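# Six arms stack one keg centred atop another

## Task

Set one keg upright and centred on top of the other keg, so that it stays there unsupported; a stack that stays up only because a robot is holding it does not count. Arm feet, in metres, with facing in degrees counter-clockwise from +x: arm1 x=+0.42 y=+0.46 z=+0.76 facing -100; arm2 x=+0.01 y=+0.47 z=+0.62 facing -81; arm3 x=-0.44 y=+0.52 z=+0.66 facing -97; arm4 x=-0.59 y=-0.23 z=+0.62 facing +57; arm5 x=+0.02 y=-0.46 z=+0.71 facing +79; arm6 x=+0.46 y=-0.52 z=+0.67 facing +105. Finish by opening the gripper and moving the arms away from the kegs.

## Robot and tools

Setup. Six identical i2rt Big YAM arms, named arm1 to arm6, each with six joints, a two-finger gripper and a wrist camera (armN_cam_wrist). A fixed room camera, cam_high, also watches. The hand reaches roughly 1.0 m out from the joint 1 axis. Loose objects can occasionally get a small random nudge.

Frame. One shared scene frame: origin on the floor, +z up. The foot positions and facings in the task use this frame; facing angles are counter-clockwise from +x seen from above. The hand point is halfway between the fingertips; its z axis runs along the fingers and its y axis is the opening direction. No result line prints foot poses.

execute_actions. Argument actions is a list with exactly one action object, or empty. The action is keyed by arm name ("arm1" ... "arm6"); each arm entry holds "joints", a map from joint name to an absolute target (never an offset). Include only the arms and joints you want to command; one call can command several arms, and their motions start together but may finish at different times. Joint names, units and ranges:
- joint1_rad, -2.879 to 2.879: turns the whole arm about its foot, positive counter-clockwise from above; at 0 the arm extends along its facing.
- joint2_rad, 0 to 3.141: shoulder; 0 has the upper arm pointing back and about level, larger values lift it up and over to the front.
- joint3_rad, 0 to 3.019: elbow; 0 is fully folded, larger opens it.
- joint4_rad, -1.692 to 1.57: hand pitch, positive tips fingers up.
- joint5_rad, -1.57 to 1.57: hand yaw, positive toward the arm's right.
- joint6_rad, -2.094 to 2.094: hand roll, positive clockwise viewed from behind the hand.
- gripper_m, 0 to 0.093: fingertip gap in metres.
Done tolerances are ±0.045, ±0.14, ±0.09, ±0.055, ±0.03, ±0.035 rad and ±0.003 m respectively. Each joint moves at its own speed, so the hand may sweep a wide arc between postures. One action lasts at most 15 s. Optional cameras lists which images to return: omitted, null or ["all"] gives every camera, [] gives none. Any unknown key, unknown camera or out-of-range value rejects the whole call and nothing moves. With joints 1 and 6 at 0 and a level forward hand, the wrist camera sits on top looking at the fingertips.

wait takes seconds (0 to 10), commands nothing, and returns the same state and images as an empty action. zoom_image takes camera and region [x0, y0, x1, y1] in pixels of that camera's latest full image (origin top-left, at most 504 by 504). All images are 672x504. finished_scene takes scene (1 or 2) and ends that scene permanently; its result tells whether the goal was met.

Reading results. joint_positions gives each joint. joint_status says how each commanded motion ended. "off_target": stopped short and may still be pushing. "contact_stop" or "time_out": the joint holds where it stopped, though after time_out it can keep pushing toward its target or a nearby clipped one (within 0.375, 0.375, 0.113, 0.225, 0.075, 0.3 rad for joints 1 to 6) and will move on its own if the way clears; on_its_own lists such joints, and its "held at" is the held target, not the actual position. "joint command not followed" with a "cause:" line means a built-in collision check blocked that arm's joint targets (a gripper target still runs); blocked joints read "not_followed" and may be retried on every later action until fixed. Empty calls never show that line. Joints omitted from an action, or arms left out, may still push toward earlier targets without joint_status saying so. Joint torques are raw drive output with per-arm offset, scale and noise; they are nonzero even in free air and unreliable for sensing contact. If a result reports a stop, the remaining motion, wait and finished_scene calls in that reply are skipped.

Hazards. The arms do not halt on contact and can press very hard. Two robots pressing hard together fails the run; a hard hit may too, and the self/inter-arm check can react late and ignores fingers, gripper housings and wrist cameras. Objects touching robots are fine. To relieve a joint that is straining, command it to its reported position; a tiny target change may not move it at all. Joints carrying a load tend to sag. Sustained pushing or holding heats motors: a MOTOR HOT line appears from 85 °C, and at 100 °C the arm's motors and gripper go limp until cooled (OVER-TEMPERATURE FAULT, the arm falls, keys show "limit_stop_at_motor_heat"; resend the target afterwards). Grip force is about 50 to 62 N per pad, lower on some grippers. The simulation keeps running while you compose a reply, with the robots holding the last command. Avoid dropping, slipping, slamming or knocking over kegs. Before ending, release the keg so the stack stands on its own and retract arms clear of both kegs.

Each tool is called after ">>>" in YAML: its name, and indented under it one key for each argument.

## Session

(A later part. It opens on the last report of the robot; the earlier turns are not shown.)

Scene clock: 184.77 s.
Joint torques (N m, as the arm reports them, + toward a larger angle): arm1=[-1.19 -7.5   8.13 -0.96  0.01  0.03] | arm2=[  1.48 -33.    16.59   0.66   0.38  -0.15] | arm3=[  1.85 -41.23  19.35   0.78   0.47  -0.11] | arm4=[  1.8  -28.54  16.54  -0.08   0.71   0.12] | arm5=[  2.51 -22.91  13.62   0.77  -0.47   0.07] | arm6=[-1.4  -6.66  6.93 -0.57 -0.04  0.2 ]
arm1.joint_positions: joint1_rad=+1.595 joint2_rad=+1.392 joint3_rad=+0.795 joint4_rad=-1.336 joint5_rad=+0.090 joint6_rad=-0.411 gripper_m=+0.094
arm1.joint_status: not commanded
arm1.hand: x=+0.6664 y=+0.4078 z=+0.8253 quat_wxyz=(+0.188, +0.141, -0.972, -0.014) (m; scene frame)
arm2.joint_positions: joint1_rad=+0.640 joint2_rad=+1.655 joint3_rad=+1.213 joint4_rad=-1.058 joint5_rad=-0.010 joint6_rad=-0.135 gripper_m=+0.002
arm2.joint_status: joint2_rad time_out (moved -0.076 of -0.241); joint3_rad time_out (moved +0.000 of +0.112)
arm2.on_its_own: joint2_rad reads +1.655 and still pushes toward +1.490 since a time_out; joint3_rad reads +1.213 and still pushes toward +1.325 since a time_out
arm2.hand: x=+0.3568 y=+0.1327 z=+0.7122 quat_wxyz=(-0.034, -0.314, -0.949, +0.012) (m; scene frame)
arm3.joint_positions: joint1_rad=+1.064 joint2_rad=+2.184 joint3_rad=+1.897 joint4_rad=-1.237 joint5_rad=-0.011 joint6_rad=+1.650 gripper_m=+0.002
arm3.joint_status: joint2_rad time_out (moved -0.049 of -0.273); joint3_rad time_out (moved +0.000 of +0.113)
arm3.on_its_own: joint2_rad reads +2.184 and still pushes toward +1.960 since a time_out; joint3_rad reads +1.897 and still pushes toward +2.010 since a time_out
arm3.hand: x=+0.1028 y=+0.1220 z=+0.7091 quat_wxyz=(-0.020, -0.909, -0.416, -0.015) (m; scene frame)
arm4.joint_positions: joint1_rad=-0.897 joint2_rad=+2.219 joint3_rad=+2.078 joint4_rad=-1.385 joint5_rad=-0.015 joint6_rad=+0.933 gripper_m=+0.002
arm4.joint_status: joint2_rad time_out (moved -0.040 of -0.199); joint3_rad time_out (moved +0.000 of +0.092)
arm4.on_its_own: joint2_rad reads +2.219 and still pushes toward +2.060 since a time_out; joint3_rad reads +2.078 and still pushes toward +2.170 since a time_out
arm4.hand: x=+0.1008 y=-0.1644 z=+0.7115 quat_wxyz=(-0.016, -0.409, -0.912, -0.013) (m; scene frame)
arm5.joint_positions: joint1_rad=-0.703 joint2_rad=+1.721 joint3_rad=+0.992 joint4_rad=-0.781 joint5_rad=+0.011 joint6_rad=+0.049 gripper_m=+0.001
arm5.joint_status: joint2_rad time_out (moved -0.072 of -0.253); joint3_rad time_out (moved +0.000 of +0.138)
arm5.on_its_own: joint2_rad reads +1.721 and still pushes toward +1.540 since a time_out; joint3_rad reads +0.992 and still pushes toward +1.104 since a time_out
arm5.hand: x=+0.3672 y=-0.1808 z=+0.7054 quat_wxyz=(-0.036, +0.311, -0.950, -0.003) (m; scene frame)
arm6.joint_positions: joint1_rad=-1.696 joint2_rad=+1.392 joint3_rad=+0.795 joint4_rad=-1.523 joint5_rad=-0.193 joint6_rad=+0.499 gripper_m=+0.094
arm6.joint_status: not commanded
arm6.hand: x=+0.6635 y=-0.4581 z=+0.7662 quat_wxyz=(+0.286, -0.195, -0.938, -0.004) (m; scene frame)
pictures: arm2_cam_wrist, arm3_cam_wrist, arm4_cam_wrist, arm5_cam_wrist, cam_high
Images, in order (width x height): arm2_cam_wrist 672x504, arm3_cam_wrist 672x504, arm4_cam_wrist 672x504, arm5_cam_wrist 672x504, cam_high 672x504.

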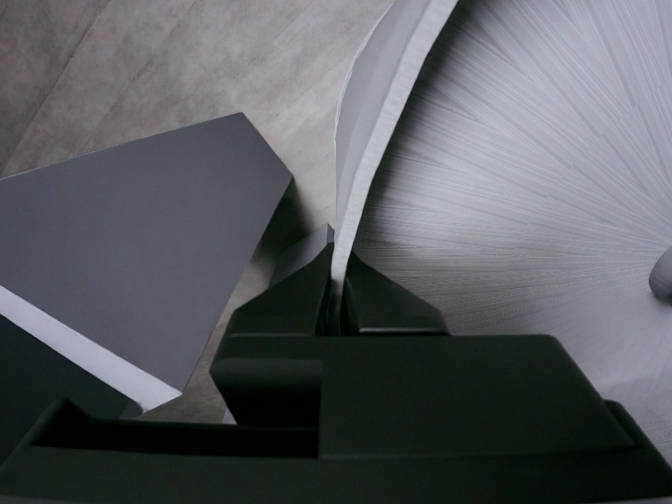

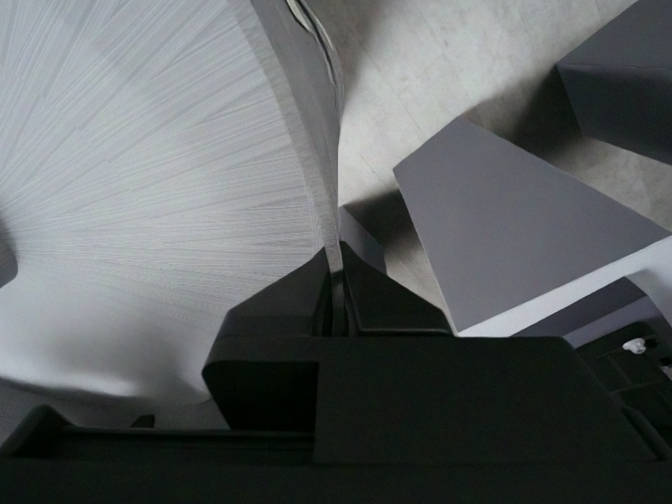

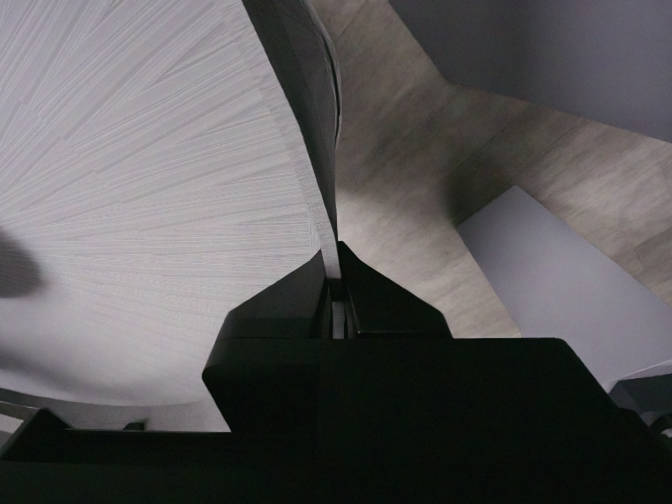

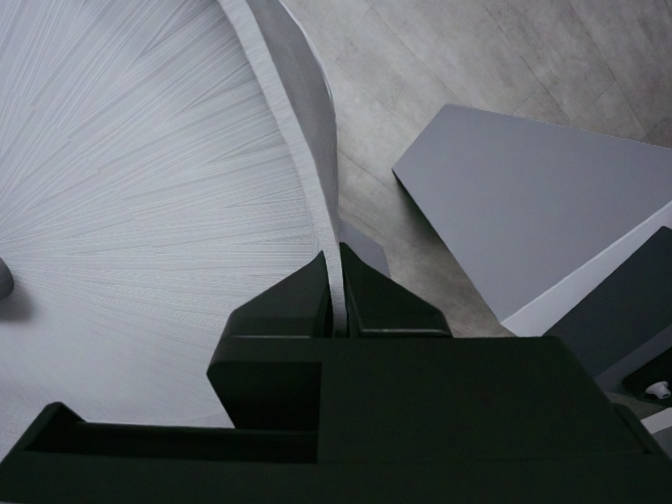

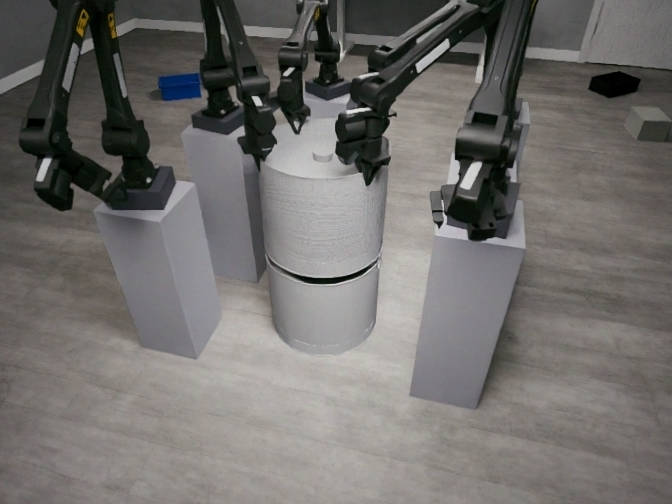

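>>> execute_actions:
  actions:
    - {"arm2":{"joints":{"joint2_rad":1.60}},"arm3":{"joints":{"joint2_rad":2.085}},"arm4":{"joints":{"joint2_rad":2.15}},"arm5":{"joints":{"joint2_rad":1.62}}}
  cameras: ["arm2_cam_wrist","arm3_cam_wrist","arm4_cam_wrist","arm5_cam_wrist","cam_high"]

Scene clock: 208.67 s.
Joint torques (N m, as the arm reports them, + toward a larger angle): arm1=[-1.19 -7.46  8.14 -0.96  0.01  0.04] | arm2=[  2.31 -29.64  16.05   0.24  -0.29  -0.08] | arm3=[  2.09 -33.99  19.26   0.62  -0.1   -0.09] | arm4=[  1.26 -25.09  16.38   0.1    0.66   0.11] | arm5=[  3.32 -23.24  13.24  -0.53  -0.02   0.08] | arm6=[-1.44 -6.64  6.92 -0.57 -0.04  0.2 ]
arm1.joint_positions: joint1_rad=+1.595 joint2_rad=+1.392 joint3_rad=+0.795 joint4_rad=-1.336 joint5_rad=+0.090 joint6_rad=-0.411 gripper_m=+0.094
arm1.joint_status: not commanded
arm1.hand: x=+0.6664 y=+0.4078 z=+0.8253 quat_wxyz=(+0.188, +0.141, -0.972, -0.014) (m; scene frame)
arm2.joint_positions: joint1_rad=+0.641 joint2_rad=+1.731 joint3_rad=+1.213 joint4_rad=-1.052 joint5_rad=+0.007 joint6_rad=-0.134 gripper_m=+0.002
arm2.joint_status: all done
arm2.on_its_own: joint3_rad reads +1.213 and still pushes toward +1.325 since a time_out
arm2.hand: x=+0.3530 y=+0.1327 z=+0.6771 quat_wxyz=(+0.002, -0.315, -0.949, +0.004) (m; scene frame)
arm3.joint_positions: joint1_rad=+1.065 joint2_rad=+2.222 joint3_rad=+1.897 joint4_rad=-1.233 joint5_rad=+0.005 joint6_rad=+1.651 gripper_m=+0.002
arm3.joint_status: all done
arm3.on_its_own: joint3_rad reads +1.897 and still pushes toward +2.010 since a time_out
arm3.hand: x=+0.0996 y=+0.1218 z=+0.6849 quat_wxyz=(-0.009, -0.910, -0.415, +0.000) (m; scene frame)
arm4.joint_positions: joint1_rad=-0.896 joint2_rad=+2.254 joint3_rad=+2.078 joint4_rad=-1.391 joint5_rad=-0.014 joint6_rad=+0.936 gripper_m=+0.002
arm4.joint_status: all done
arm4.on_its_own: joint3_rad reads +2.078 and still pushes toward +2.170 since a time_out
arm4.hand: x=+0.0974 y=-0.1644 z=+0.6882 quat_wxyz=(+0.001, -0.410, -0.912, -0.003) (m; scene frame)
arm5.joint_positions: joint1_rad=-0.702 joint2_rad=+1.800 joint3_rad=+0.992 joint4_rad=-0.751 joint5_rad=+0.000 joint6_rad=+0.051 gripper_m=+0.001
arm5.joint_status: joint2_rad off_target (ended at +1.800, target +1.620)
arm5.on_its_own: joint2_rad reads +1.800 and still pushes toward +1.620 since a time_out; joint3_rad reads +0.992 and still pushes toward +1.104 since a time_out
arm5.hand: x=+0.3625 y=-0.1821 z=+0.6725 quat_wxyz=(-0.011, +0.311, -0.950, +0.001) (m; scene frame)
arm6.joint_positions: joint1_rad=-1.696 joint2_rad=+1.392 joint3_rad=+0.795 joint4_rad=-1.523 joint5_rad=-0.193 joint6_rad=+0.499 gripper_m=+0.094
arm6.joint_status: not commanded
arm6.hand: x=+0.6635 y=-0.4581 z=+0.7662 quat_wxyz=(+0.286, -0.195, -0.938, -0.004) (m; scene frame)
pictures: arm2_cam_wrist, arm3_cam_wrist, arm4_cam_wrist, arm5_cam_wrist, cam_high
Images, in order (width x height): arm2_cam_wrist 672x504, arm3_cam_wrist 672x504, arm4_cam_wrist 672x504, arm5_cam_wrist 672x504, cam_high 672x504.

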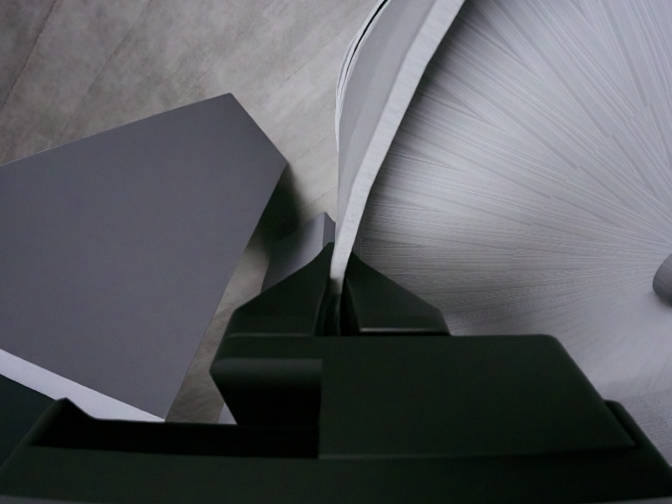

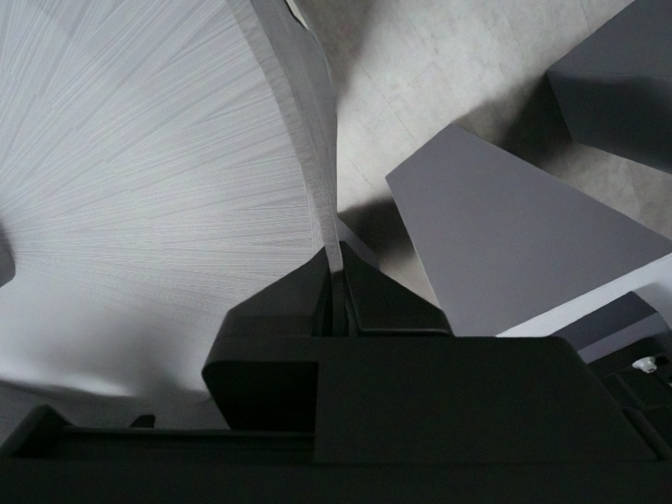

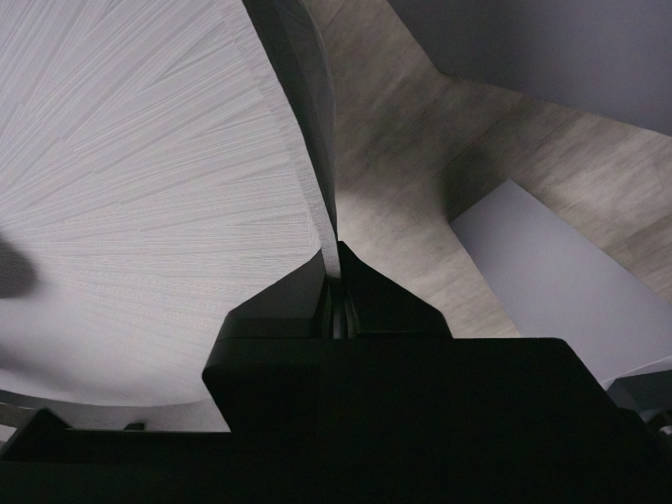

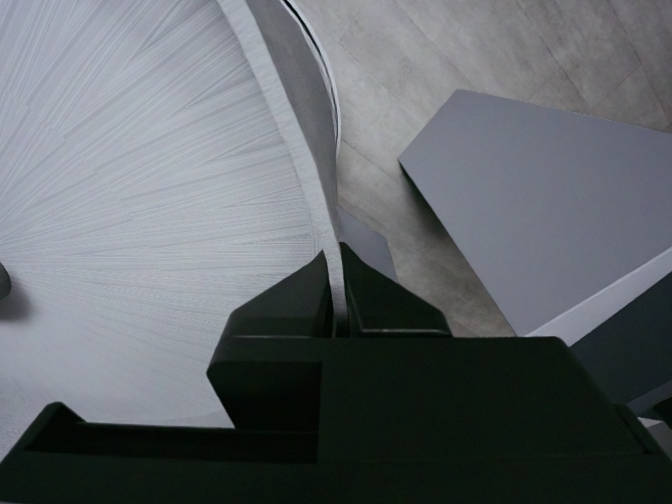

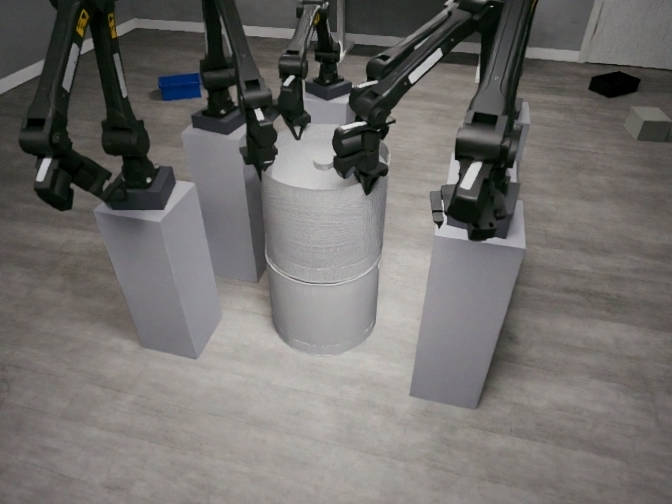

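>>> execute_actions:
  actions:
    - {"arm2":{"joints":{"joint2_rad":1.54}},"arm3":{"joints":{"joint2_rad":2.10}},"arm4":{"joints":{"joint2_rad":2.165}},"arm5":{"joints":{"joint2_rad":1.56}}}
  cameras: ["arm2_cam_wrist","arm3_cam_wrist","arm4_cam_wrist","arm5_cam_wrist"]

Scene clock: 215.27 s.
Joint torques (N m, as the arm reports them, + toward a larger angle): arm1=[-1.21 -7.46  8.13 -0.96  0.01  0.03] | arm2=[  1.45 -34.15  16.33   0.26   0.06  -0.07] | arm3=[  1.84 -32.99  19.09   0.33   0.24  -0.1 ] | arm4=[  1.56 -24.13  16.5   -0.19   0.62   0.09] | arm5=[  2.6  -25.58  13.31  -0.59  -0.39   0.04] | arm6=[-1.43 -6.68  6.91 -0.57 -0.04  0.2 ]
arm1.joint_positions: joint1_rad=+1.595 joint2_rad=+1.392 joint3_rad=+0.795 joint4_rad=-1.336 joint5_rad=+0.090 joint6_rad=-0.411 gripper_m=+0.094
arm1.joint_status: not commanded
arm1.hand: x=+0.6664 y=+0.4078 z=+0.8253 quat_wxyz=(+0.188, +0.141, -0.972, -0.014) (m; scene frame)
arm2.joint_positions: joint1_rad=+0.642 joint2_rad=+1.714 joint3_rad=+1.213 joint4_rad=-1.051 joint5_rad=-0.003 joint6_rad=-0.134 gripper_m=+0.002
arm2.joint_status: joint2_rad time_out (moved -0.017 of -0.191)
arm2.on_its_own: joint2_rad reads +1.714 and still pushes toward +1.540 since a time_out; joint3_rad reads +1.213 and still pushes toward +1.325 since a time_out
arm2.hand: x=+0.3555 y=+0.1331 z=+0.6848 quat_wxyz=(-0.009, -0.314, -0.949, +0.004) (m; scene frame)
arm3.joint_positions: joint1_rad=+1.065 joint2_rad=+2.222 joint3_rad=+1.897 joint4_rad=-1.228 joint5_rad=-0.003 joint6_rad=+1.651 gripper_m=+0.002
arm3.joint_status: all done
arm3.on_its_own: joint3_rad reads +1.897 and still pushes toward +2.010 since a time_out
arm3.hand: x=+0.1013 y=+0.1224 z=+0.6844 quat_wxyz=(-0.009, -0.910, -0.416, -0.004) (m; scene frame)
arm4.joint_positions: joint1_rad=-0.896 joint2_rad=+2.254 joint3_rad=+2.078 joint4_rad=-1.382 joint5_rad=-0.013 joint6_rad=+0.936 gripper_m=+0.002
arm4.joint_status: all done
arm4.on_its_own: joint3_rad reads +2.078 and still pushes toward +2.170 since a time_out
arm4.hand: x=+0.0998 y=-0.1644 z=+0.6877 quat_wxyz=(-0.003, -0.410, -0.912, -0.004) (m; scene frame)
arm5.joint_positions: joint1_rad=-0.702 joint2_rad=+1.782 joint3_rad=+0.992 joint4_rad=-0.750 joint5_rad=+0.009 joint6_rad=+0.051 gripper_m=+0.001
arm5.joint_status: joint2_rad time_out (moved -0.018 of -0.240)
arm5.on_its_own: joint2_rad reads +1.782 and still pushes toward +1.560 since a time_out; joint3_rad reads +0.992 and still pushes toward +1.104 since a time_out
arm5.hand: x=+0.3657 y=-0.1813 z=+0.6799 quat_wxyz=(-0.021, +0.311, -0.950, +0.002) (m; scene frame)
arm6.joint_positions: joint1_rad=-1.696 joint2_rad=+1.392 joint3_rad=+0.795 joint4_rad=-1.523 joint5_rad=-0.193 joint6_rad=+0.499 gripper_m=+0.094
arm6.joint_status: not commanded
arm6.hand: x=+0.6635 y=-0.4581 z=+0.7662 quat_wxyz=(+0.286, -0.195, -0.938, -0.004) (m; scene frame)
pictures: arm2_cam_wrist, arm3_cam_wrist, arm4_cam_wrist, arm5_cam_wrist
Images, in order (width x height): arm2_cam_wrist 672x504, arm3_cam_wrist 672x504, arm4_cam_wrist 672x504, arm5_cam_wrist 672x504.

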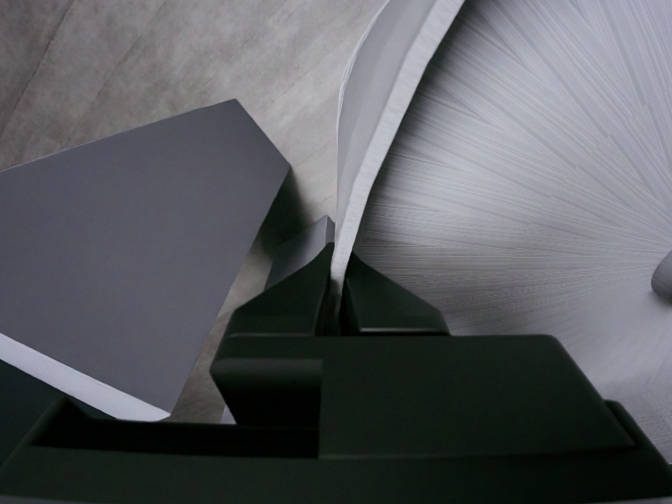

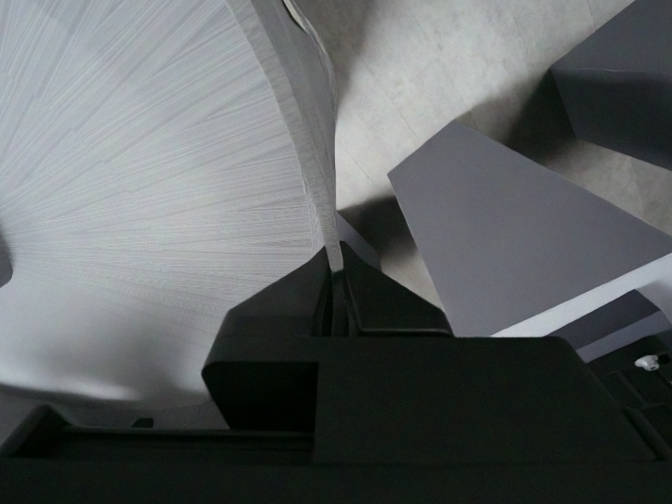

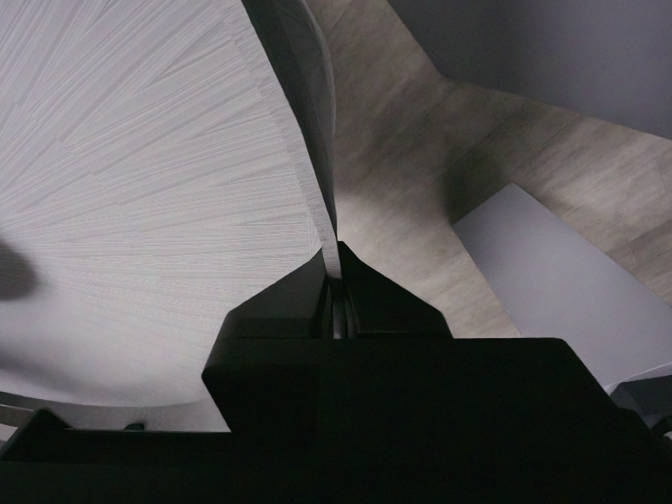

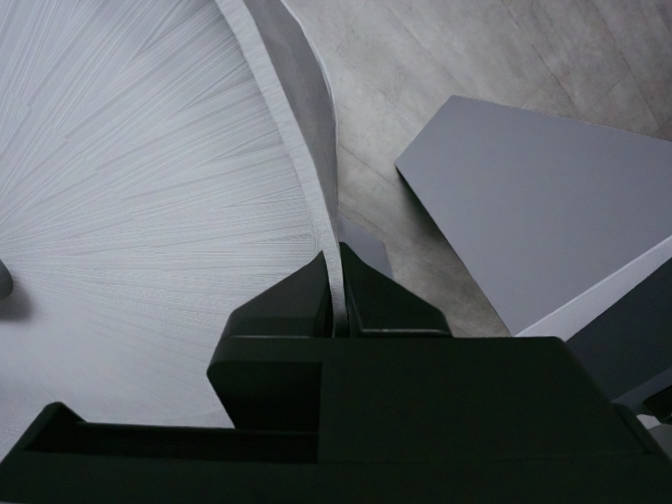

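Aligned.

>>> execute_actions:
  actions:
    - {"arm2":{"joints":{"joint2_rad":1.59}},"arm3":{"joints":{"joint2_rad":2.13}},"arm4":{"joints":{"joint2_rad":2.19}},"arm5":{"joints":{"joint2_rad":1.60}}}
  cameras: ["arm2_cam_wrist","arm3_cam_wrist","arm4_cam_wrist","arm5_cam_wrist"]

Scene clock: 223.70 s.
Joint torques (N m, as the arm reports them, + toward a larger angle): arm1=[-1.22 -7.47  8.14 -0.96  0.01  0.03] | arm2=[  1.24 -29.58  16.29   0.01   0.05  -0.16] | arm3=[  1.6  -30.34  19.02   0.37   0.23  -0.13] | arm4=[  1.51 -22.64  16.47  -0.22   0.59   0.09] | arm5=[  2.57 -23.28  13.3   -0.61  -0.37   0.06] | arm6=[-1.43 -6.66  6.92 -0.58 -0.04  0.2 ]
arm1.joint_positions: joint1_rad=+1.595 joint2_rad=+1.392 joint3_rad=+0.795 joint4_rad=-1.336 joint5_rad=+0.090 joint6_rad=-0.411 gripper_m=+0.094
arm1.joint_status: not commanded
arm1.hand: x=+0.6664 y=+0.4078 z=+0.8253 quat_wxyz=(+0.188, +0.141, -0.972, -0.014) (m; scene frame)
arm2.joint_positions: joint1_rad=+0.642 joint2_rad=+1.716 joint3_rad=+1.213 joint4_rad=-1.051 joint5_rad=-0.003 joint6_rad=-0.134 gripper_m=+0.002
arm2.joint_status: all done
arm2.on_its_own: joint3_rad reads +1.213 and still pushes toward +1.325 since a time_out
arm2.hand: x=+0.3554 y=+0.1332 z=+0.6841 quat_wxyz=(-0.008, -0.314, -0.949, +0.004) (m; scene frame)
arm3.joint_positions: joint1_rad=+1.065 joint2_rad=+2.223 joint3_rad=+1.897 joint4_rad=-1.228 joint5_rad=-0.003 joint6_rad=+1.651 gripper_m=+0.002
arm3.joint_status: all done
arm3.on_its_own: joint3_rad reads +1.897 and still pushes toward +2.010 since a time_out
arm3.hand: x=+0.1013 y=+0.1224 z=+0.6839 quat_wxyz=(-0.008, -0.910, -0.416, -0.004) (m; scene frame)
arm4.joint_positions: joint1_rad=-0.896 joint2_rad=+2.254 joint3_rad=+2.078 joint4_rad=-1.382 joint5_rad=-0.012 joint6_rad=+0.936 gripper_m=+0.002
arm4.joint_status: all done
arm4.on_its_own: joint3_rad reads +2.078 and still pushes toward +2.170 since a time_out
arm4.hand: x=+0.0998 y=-0.1644 z=+0.6877 quat_wxyz=(-0.003, -0.410, -0.912, -0.004) (m; scene frame)
arm5.joint_positions: joint1_rad=-0.702 joint2_rad=+1.782 joint3_rad=+0.992 joint4_rad=-0.750 joint5_rad=+0.009 joint6_rad=+0.051 gripper_m=+0.001
arm5.joint_status: joint2_rad time_out (moved +0.000 of -0.182)
arm5.on_its_own: joint2_rad reads +1.782 and still pushes toward +1.600 since a time_out; joint3_rad reads +0.992 and still pushes toward +1.104 since a time_out
arm5.hand: x=+0.3657 y=-0.1813 z=+0.6799 quat_wxyz=(-0.021, +0.311, -0.950, +0.002) (m; scene frame)
arm6.joint_positions: joint1_rad=-1.696 joint2_rad=+1.392 joint3_rad=+0.795 joint4_rad=-1.523 joint5_rad=-0.193 joint6_rad=+0.499 gripper_m=+0.094
arm6.joint_status: not commanded
arm6.hand: x=+0.6635 y=-0.4581 z=+0.7662 quat_wxyz=(+0.286, -0.195, -0.938, -0.004) (m; scene frame)
pictures: arm2_cam_wrist, arm3_cam_wrist, arm4_cam_wrist, arm5_cam_wrist
Images, in order (width x height): arm2_cam_wrist 672x504, arm3_cam_wrist 672x504, arm4_cam_wrist 672x504, arm5_cam_wrist 672x504.

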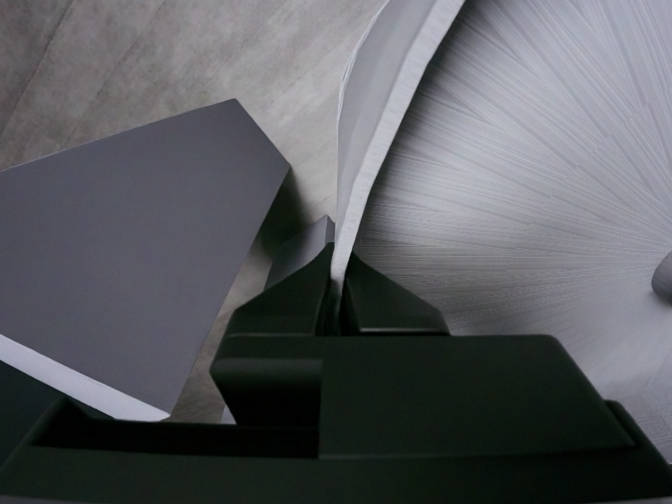

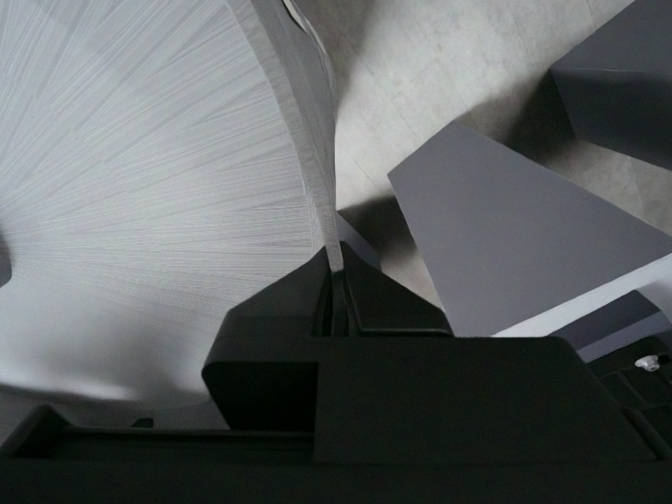

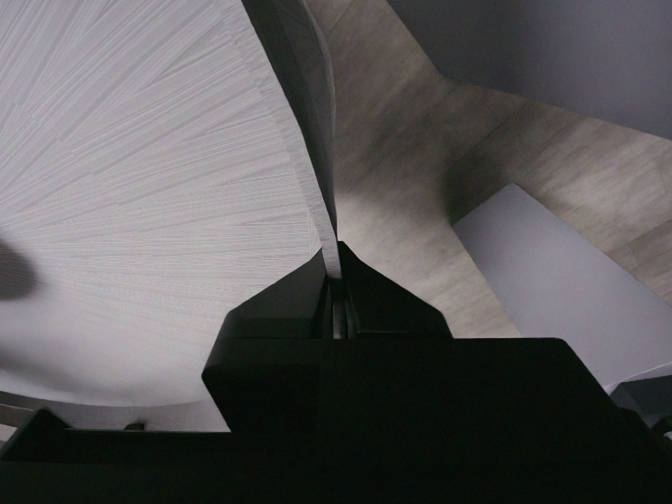

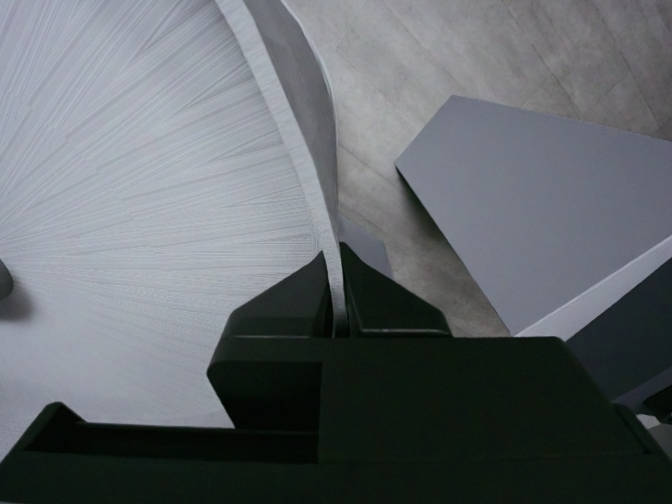

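Seated rim on rim.

>>> execute_actions:
  actions:
    - {"arm2":{"joints":{"joint2_rad":1.705,"joint3_rad":1.23}},"arm3":{"joints":{"joint2_rad":2.21,"joint3_rad":1.915,"joint1_rad":1.068}},"arm4":{"joints":{"joint2_rad":2.245,"joint3_rad":2.095,"joint1_rad":-0.893}},"arm5":{"joints":{"joint2_rad":1.77,"joint3_rad":1.01,"joint1_rad":-0.7,"joint4_rad":-0.755}}}
  cameras: ["arm2_cam_wrist","arm4_cam_wrist"]

>>> execute_actions:
  actions:
    - {"arm2":{"joints":{"gripper_m":0.06}},"arm3":{"joints":{"gripper_m":0.06}},"arm4":{"joints":{"gripper_m":0.06}},"arm5":{"joints":{"gripper_m":0.06}}}
  cameras: []

>>> execute_actions:
  actions:
    - {"arm2":{"joints":{"joint2_rad":1.3}},"arm3":{"joints":{"joint2_rad":1.9}},"arm4":{"joints":{"joint2_rad":1.95}},"arm5":{"joints":{"joint2_rad":1.4}}}
  cameras: []

>>> execute_actions:
  actions:
    - {"arm2":{"joints":{"joint2_rad":1.0,"joint4_rad":-1.5}},"arm3":{"joints":{"joint1_rad":0.5,"joint2_rad":1.3}},"arm4":{"joints":{"joint2_rad":1.3}},"arm5":{"joints":{"joint2_rad":1.0,"joint4_rad":-1.5}}}
  cameras: ["cam_high"]

Scene clock: 242.57 s.
Joint torques (N m, as the arm reports them, + toward a larger angle): arm1=[-1.19 -7.49  8.15 -0.96  0.01  0.03] | arm2=[  1.33 -20.33   8.66  -0.27  -0.1   -0.19] | arm3=[  1.53 -24.5   10.68  -0.2    0.14  -0.08] | arm4=[  0.97 -19.85   9.91  -0.32   0.86   0.09] | arm5=[  2.11 -14.47   7.34  -0.6    0.09   0.08] | arm6=[-1.43 -6.64  6.92 -0.57 -0.04  0.2 ]
arm1.joint_positions: joint1_rad=+1.595 joint2_rad=+1.392 joint3_rad=+0.795 joint4_rad=-1.336 joint5_rad=+0.090 joint6_rad=-0.411 gripper_m=+0.094
arm1.joint_status: not commanded
arm1.hand: x=+0.6664 y=+0.4078 z=+0.8253 quat_wxyz=(+0.188, +0.141, -0.972, -0.014) (m; scene frame)
arm2.joint_positions: joint1_rad=+0.642 joint2_rad=+1.740 joint3_rad=+1.212 joint4_rad=-1.038 joint5_rad=+0.001 joint6_rad=-0.131 gripper_m=+0.002
arm2.joint_status: all done
arm2.hand: x=+0.3558 y=+0.1317 z=+0.6728 quat_wxyz=(-0.002, -0.316, -0.949, +0.003) (m; scene frame)
arm3.joint_positions: joint1_rad=+1.065 joint2_rad=+2.235 joint3_rad=+1.896 joint4_rad=-1.216 joint5_rad=-0.002 joint6_rad=+1.655 gripper_m=+0.002
arm3.joint_status: all done
arm3.hand: x=+0.1020 y=+0.1216 z=+0.6756 quat_wxyz=(-0.008, -0.910, -0.414, -0.003) (m; scene frame)
arm4.joint_positions: joint1_rad=-0.900 joint2_rad=+2.269 joint3_rad=+2.078 joint4_rad=-1.379 joint5_rad=-0.019 joint6_rad=+0.936 gripper_m=+0.002
arm4.joint_status: all done
arm4.hand: x=+0.0997 y=-0.1663 z=+0.6781 quat_wxyz=(+0.003, -0.412, -0.911, -0.004) (m; scene frame)
arm5.joint_positions: joint1_rad=-0.713 joint2_rad=+1.811 joint3_rad=+0.982 joint4_rad=-0.729 joint5_rad=-0.003 joint6_rad=+0.047 gripper_m=+0.001
arm5.joint_status: all done
arm5.hand: x=+0.3639 y=-0.1864 z=+0.6653 quat_wxyz=(-0.011, +0.308, -0.951, +0.000) (m; scene frame)
arm6.joint_positions: joint1_rad=-1.696 joint2_rad=+1.392 joint3_rad=+0.795 joint4_rad=-1.523 joint5_rad=-0.193 joint6_rad=+0.499 gripper_m=+0.094
arm6.joint_status: not commanded
arm6.hand: x=+0.6635 y=-0.4581 z=+0.7662 quat_wxyz=(+0.286, -0.195, -0.938, -0.004) (m; scene frame)
pictures: arm2_cam_wrist, arm4_cam_wrist
Images, in order (width x height): arm2_cam_wrist 672x504, arm4_cam_wrist 672x504.

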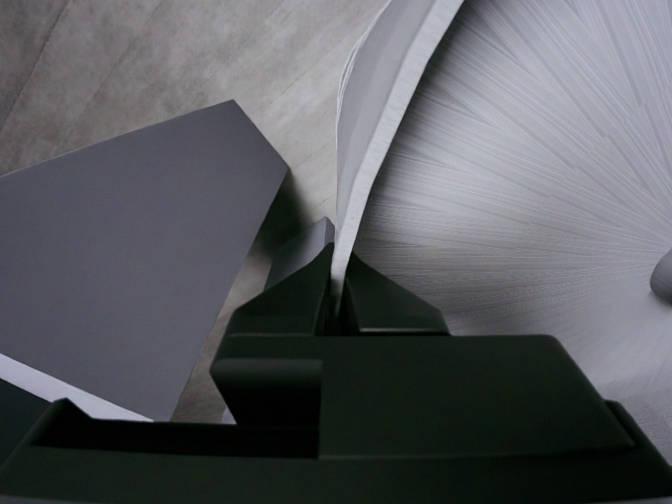

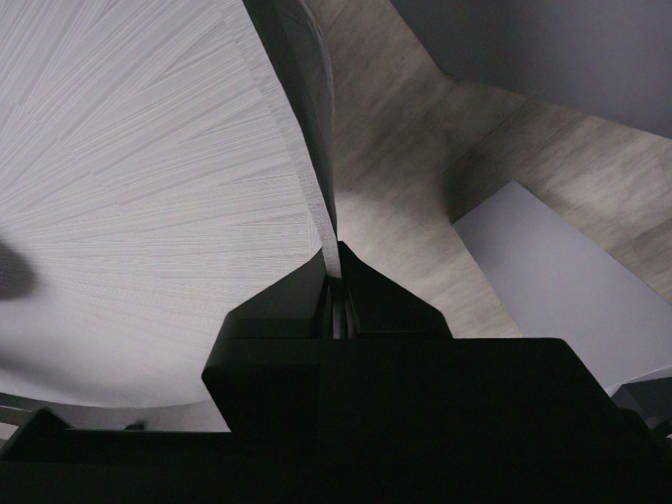

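Scene clock: 243.20 s.
Joint torques (N m, as the arm reports them, + toward a larger angle): arm1=[-1.19 -7.47  8.14 -0.95  0.01  0.03] | arm2=[  1.3  -18.26   8.88  -0.16  -0.12  -0.13] | arm3=[  0.94 -24.19  10.7    0.16   0.09  -0.17] | arm4=[  1.16 -19.35   9.79  -0.04   0.2    0.1 ] | arm5=[  1.7  -12.11   7.6    0.14   0.05   0.08] | arm6=[-1.43 -6.68  6.92 -0.57 -0.04  0.2 ]
arm1.joint_positions: joint1_rad=+1.595 joint2_rad=+1.392 joint3_rad=+0.795 joint4_rad=-1.336 joint5_rad=+0.090 joint6_rad=-0.411 gripper_m=+0.094
arm1.joint_status: not commanded
arm1.hand: x=+0.6664 y=+0.4078 z=+0.8253 quat_wxyz=(+0.188, +0.141, -0.972, -0.014) (m; scene frame)
arm2.joint_positions: joint1_rad=+0.642 joint2_rad=+1.722 joint3_rad=+1.212 joint4_rad=-1.045 joint5_rad=+0.001 joint6_rad=-0.131 gripper_m=+0.060
arm2.joint_status: all done
arm2.hand: x=+0.3555 y=+0.1319 z=+0.6812 quat_wxyz=(-0.007, -0.316, -0.949, +0.005) (m; scene frame)
arm3.joint_positions: joint1_rad=+1.065 joint2_rad=+2.233 joint3_rad=+1.896 joint4_rad=-1.222 joint5_rad=-0.002 joint6_rad=+1.655 gripper_m=+0.060
arm3.joint_status: all done
arm3.hand: x=+0.1011 y=+0.1222 z=+0.6773 quat_wxyz=(-0.006, -0.910, -0.414, -0.003) (m; scene frame)
arm4.joint_positions: joint1_rad=-0.900 joint2_rad=+2.268 joint3_rad=+2.078 joint4_rad=-1.387 joint5_rad=-0.002 joint6_rad=+0.936 gripper_m=+0.060
arm4.joint_status: all done
arm4.hand: x=+0.0980 y=-0.1691 z=+0.6786 quat_wxyz=(+0.002, -0.411, -0.911, +0.005) (m; scene frame)
arm5.joint_positions: joint1_rad=-0.710 joint2_rad=+1.780 joint3_rad=+0.982 joint4_rad=-0.747 joint5_rad=-0.002 joint6_rad=+0.047 gripper_m=+0.060
arm5.joint_status: all done
arm5.hand: x=+0.3637 y=-0.1849 z=+0.6781 quat_wxyz=(-0.017, +0.309, -0.951, -0.003) (m; scene frame)
arm6.joint_positions: joint1_rad=-1.696 joint2_rad=+1.392 joint3_rad=+0.795 joint4_rad=-1.523 joint5_rad=-0.193 joint6_rad=+0.499 gripper_m=+0.094
arm6.joint_status: not commanded
arm6.hand: x=+0.6635 y=-0.4581 z=+0.7662 quat_wxyz=(+0.286, -0.195, -0.938, -0.004) (m; scene frame)
pictures: none
No camera images: the call's "cameras" was empty. Leave "cameras" out to get every camera's image.

Scene clock: 244.83 s.
Joint torques (N m, as the arm reports them, + toward a larger angle): arm1=[-1.17 -7.44  8.13 -0.98  0.01  0.03] | arm2=[  1.69 -11.29  10.6    0.67  -0.08  -0.16] | arm3=[  0.97 -18.94  11.05   0.89   0.14  -0.18] | arm4=[  1.04 -16.62  10.56   0.47   0.18   0.08] | arm5=[ 1.89 -8.36  9.83  1.01  0.07  0.08] | arm6=[-1.42 -6.67  6.91 -0.58 -0.04  0.2 ]
arm1.joint_positions: joint1_rad=+1.595 joint2_rad=+1.392 joint3_rad=+0.795 joint4_rad=-1.336 joint5_rad=+0.090 joint6_rad=-0.411 gripper_m=+0.094
arm1.joint_status: not commanded
arm1.hand: x=+0.6664 y=+0.4078 z=+0.8253 quat_wxyz=(+0.188, +0.141, -0.972, -0.014) (m; scene frame)
arm2.joint_positions: joint1_rad=+0.642 joint2_rad=+1.298 joint3_rad=+1.212 joint4_rad=-1.045 joint5_rad=+0.001 joint6_rad=-0.131 gripper_m=+0.060
arm2.joint_status: all done
arm2.hand: x=+0.3464 y=+0.1414 z=+0.8771 quat_wxyz=(-0.196, -0.308, -0.926, +0.097) (m; scene frame)
arm3.joint_positions: joint1_rad=+1.065 joint2_rad=+1.884 joint3_rad=+1.904 joint4_rad=-1.224 joint5_rad=-0.002 joint6_rad=+1.655 gripper_m=+0.060
arm3.joint_status: all done
arm3.hand: x=+0.1024 y=+0.1223 z=+0.9096 quat_wxyz=(-0.160, -0.895, -0.407, -0.089) (m; scene frame)
arm4.joint_positions: joint1_rad=-0.900 joint2_rad=+1.960 joint3_rad=+2.077 joint4_rad=-1.389 joint5_rad=-0.002 joint6_rad=+0.936 gripper_m=+0.060
arm4.joint_status: all done
arm4.hand: x=+0.0880 y=-0.1682 z=+0.8848 quat_wxyz=(-0.131, -0.406, -0.902, -0.070) (m; scene frame)
arm5.joint_positions: joint1_rad=-0.710 joint2_rad=+1.392 joint3_rad=+0.982 joint4_rad=-0.750 joint5_rad=-0.002 joint6_rad=+0.047 gripper_m=+0.060
arm5.joint_status: all done
arm5.hand: x=+0.3850 y=-0.1657 z=+0.8485 quat_wxyz=(-0.196, +0.304, -0.930, -0.070) (m; scene frame)
arm6.joint_positions: joint1_rad=-1.696 joint2_rad=+1.392 joint3_rad=+0.795 joint4_rad=-1.523 joint5_rad=-0.193 joint6_rad=+0.499 gripper_m=+0.094
arm6.joint_status: not commanded
arm6.hand: x=+0.6635 y=-0.4581 z=+0.7662 quat_wxyz=(+0.286, -0.195, -0.938, -0.004) (m; scene frame)
pictures: none
No camera images: the call's "cameras" was empty. Leave "cameras" out to get every camera's image.

Scene clock: 246.90 s.
Joint torques (N m, as the arm reports them, + toward a larger angle): arm1=[-1.2  -7.42  8.13 -0.96  0.01  0.03] | arm2=[ 1.29 -5.69 10.12  0.48 -0.09 -0.08] | arm3=[ 1.82 -9.88 10.59  1.53 -0.11 -0.22] | arm4=[ 0.96 -7.1   9.02  1.29  0.16  0.03] | arm5=[ 1.9  -3.48  9.95  0.21  0.07  0.08] | arm6=[-1.39 -6.69  6.92 -0.57 -0.04  0.2 ]
arm1.joint_positions: joint1_rad=+1.595 joint2_rad=+1.392 joint3_rad=+0.795 joint4_rad=-1.336 joint5_rad=+0.090 joint6_rad=-0.411 gripper_m=+0.094
arm1.joint_status: not commanded
arm1.hand: x=+0.6664 y=+0.4078 z=+0.8253 quat_wxyz=(+0.188, +0.141, -0.972, -0.014) (m; scene frame)
arm2.joint_positions: joint1_rad=+0.642 joint2_rad=+1.000 joint3_rad=+1.212 joint4_rad=-1.484 joint5_rad=+0.001 joint6_rad=-0.131 gripper_m=+0.060
arm2.joint_status: all done
arm2.hand: x=+0.2389 y=+0.2466 z=+0.9501 quat_wxyz=(-0.134, -0.312, -0.938, +0.067) (m; scene frame)
arm3.joint_positions: joint1_rad=+0.486 joint2_rad=+1.305 joint3_rad=+1.901 joint4_rad=-1.225 joint5_rad=+0.003 joint6_rad=+1.655 gripper_m=+0.060
arm3.joint_status: all done
arm3.hand: x=-0.2644 y=+0.0510 z=+1.2458 quat_wxyz=(-0.445, -0.882, -0.121, -0.098) (m; scene frame)
arm4.joint_positions: joint1_rad=-0.900 joint2_rad=+1.315 joint3_rad=+2.080 joint4_rad=-1.391 joint5_rad=-0.002 joint6_rad=+0.936 gripper_m=+0.060
arm4.joint_status: all done
arm4.hand: x=-0.1243 y=-0.1839 z=+1.2546 quat_wxyz=(-0.397, -0.365, -0.813, -0.220) (m; scene frame)
arm5.joint_positions: joint1_rad=-0.710 joint2_rad=+0.994 joint3_rad=+0.982 joint4_rad=-1.492 joint5_rad=-0.002 joint6_rad=+0.047 gripper_m=+0.060
arm5.joint_status: all done
arm5.hand: x=+0.2284 y=-0.2902 z=+0.9443 quat_wxyz=(-0.037, +0.309, -0.950, -0.010) (m; scene frame)
arm6.joint_positions: joint1_rad=-1.696 joint2_rad=+1.392 joint3_rad=+0.795 joint4_rad=-1.523 joint5_rad=-0.193 joint6_rad=+0.499 gripper_m=+0.094
arm6.joint_status: not commanded
arm6.hand: x=+0.6635 y=-0.4581 z=+0.7662 quat_wxyz=(+0.286, -0.195, -0.938, -0.004) (m; scene frame)
pictures: cam_high
Images, in order (width x height): cam_high 672x504.

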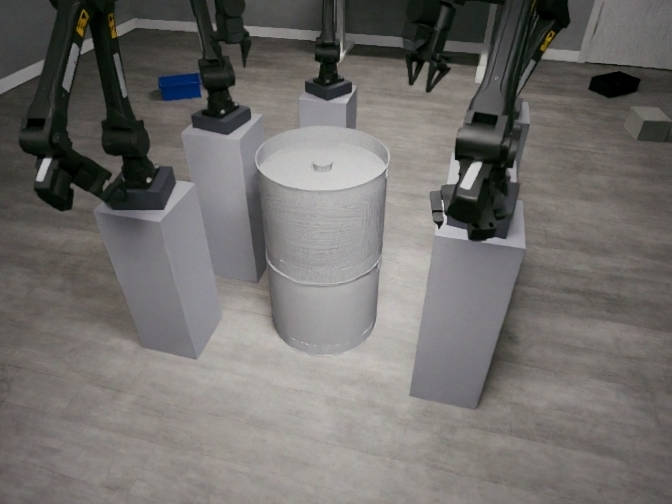

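>>> finished_scene:
  scene: 2

The scene is finished: the task was done.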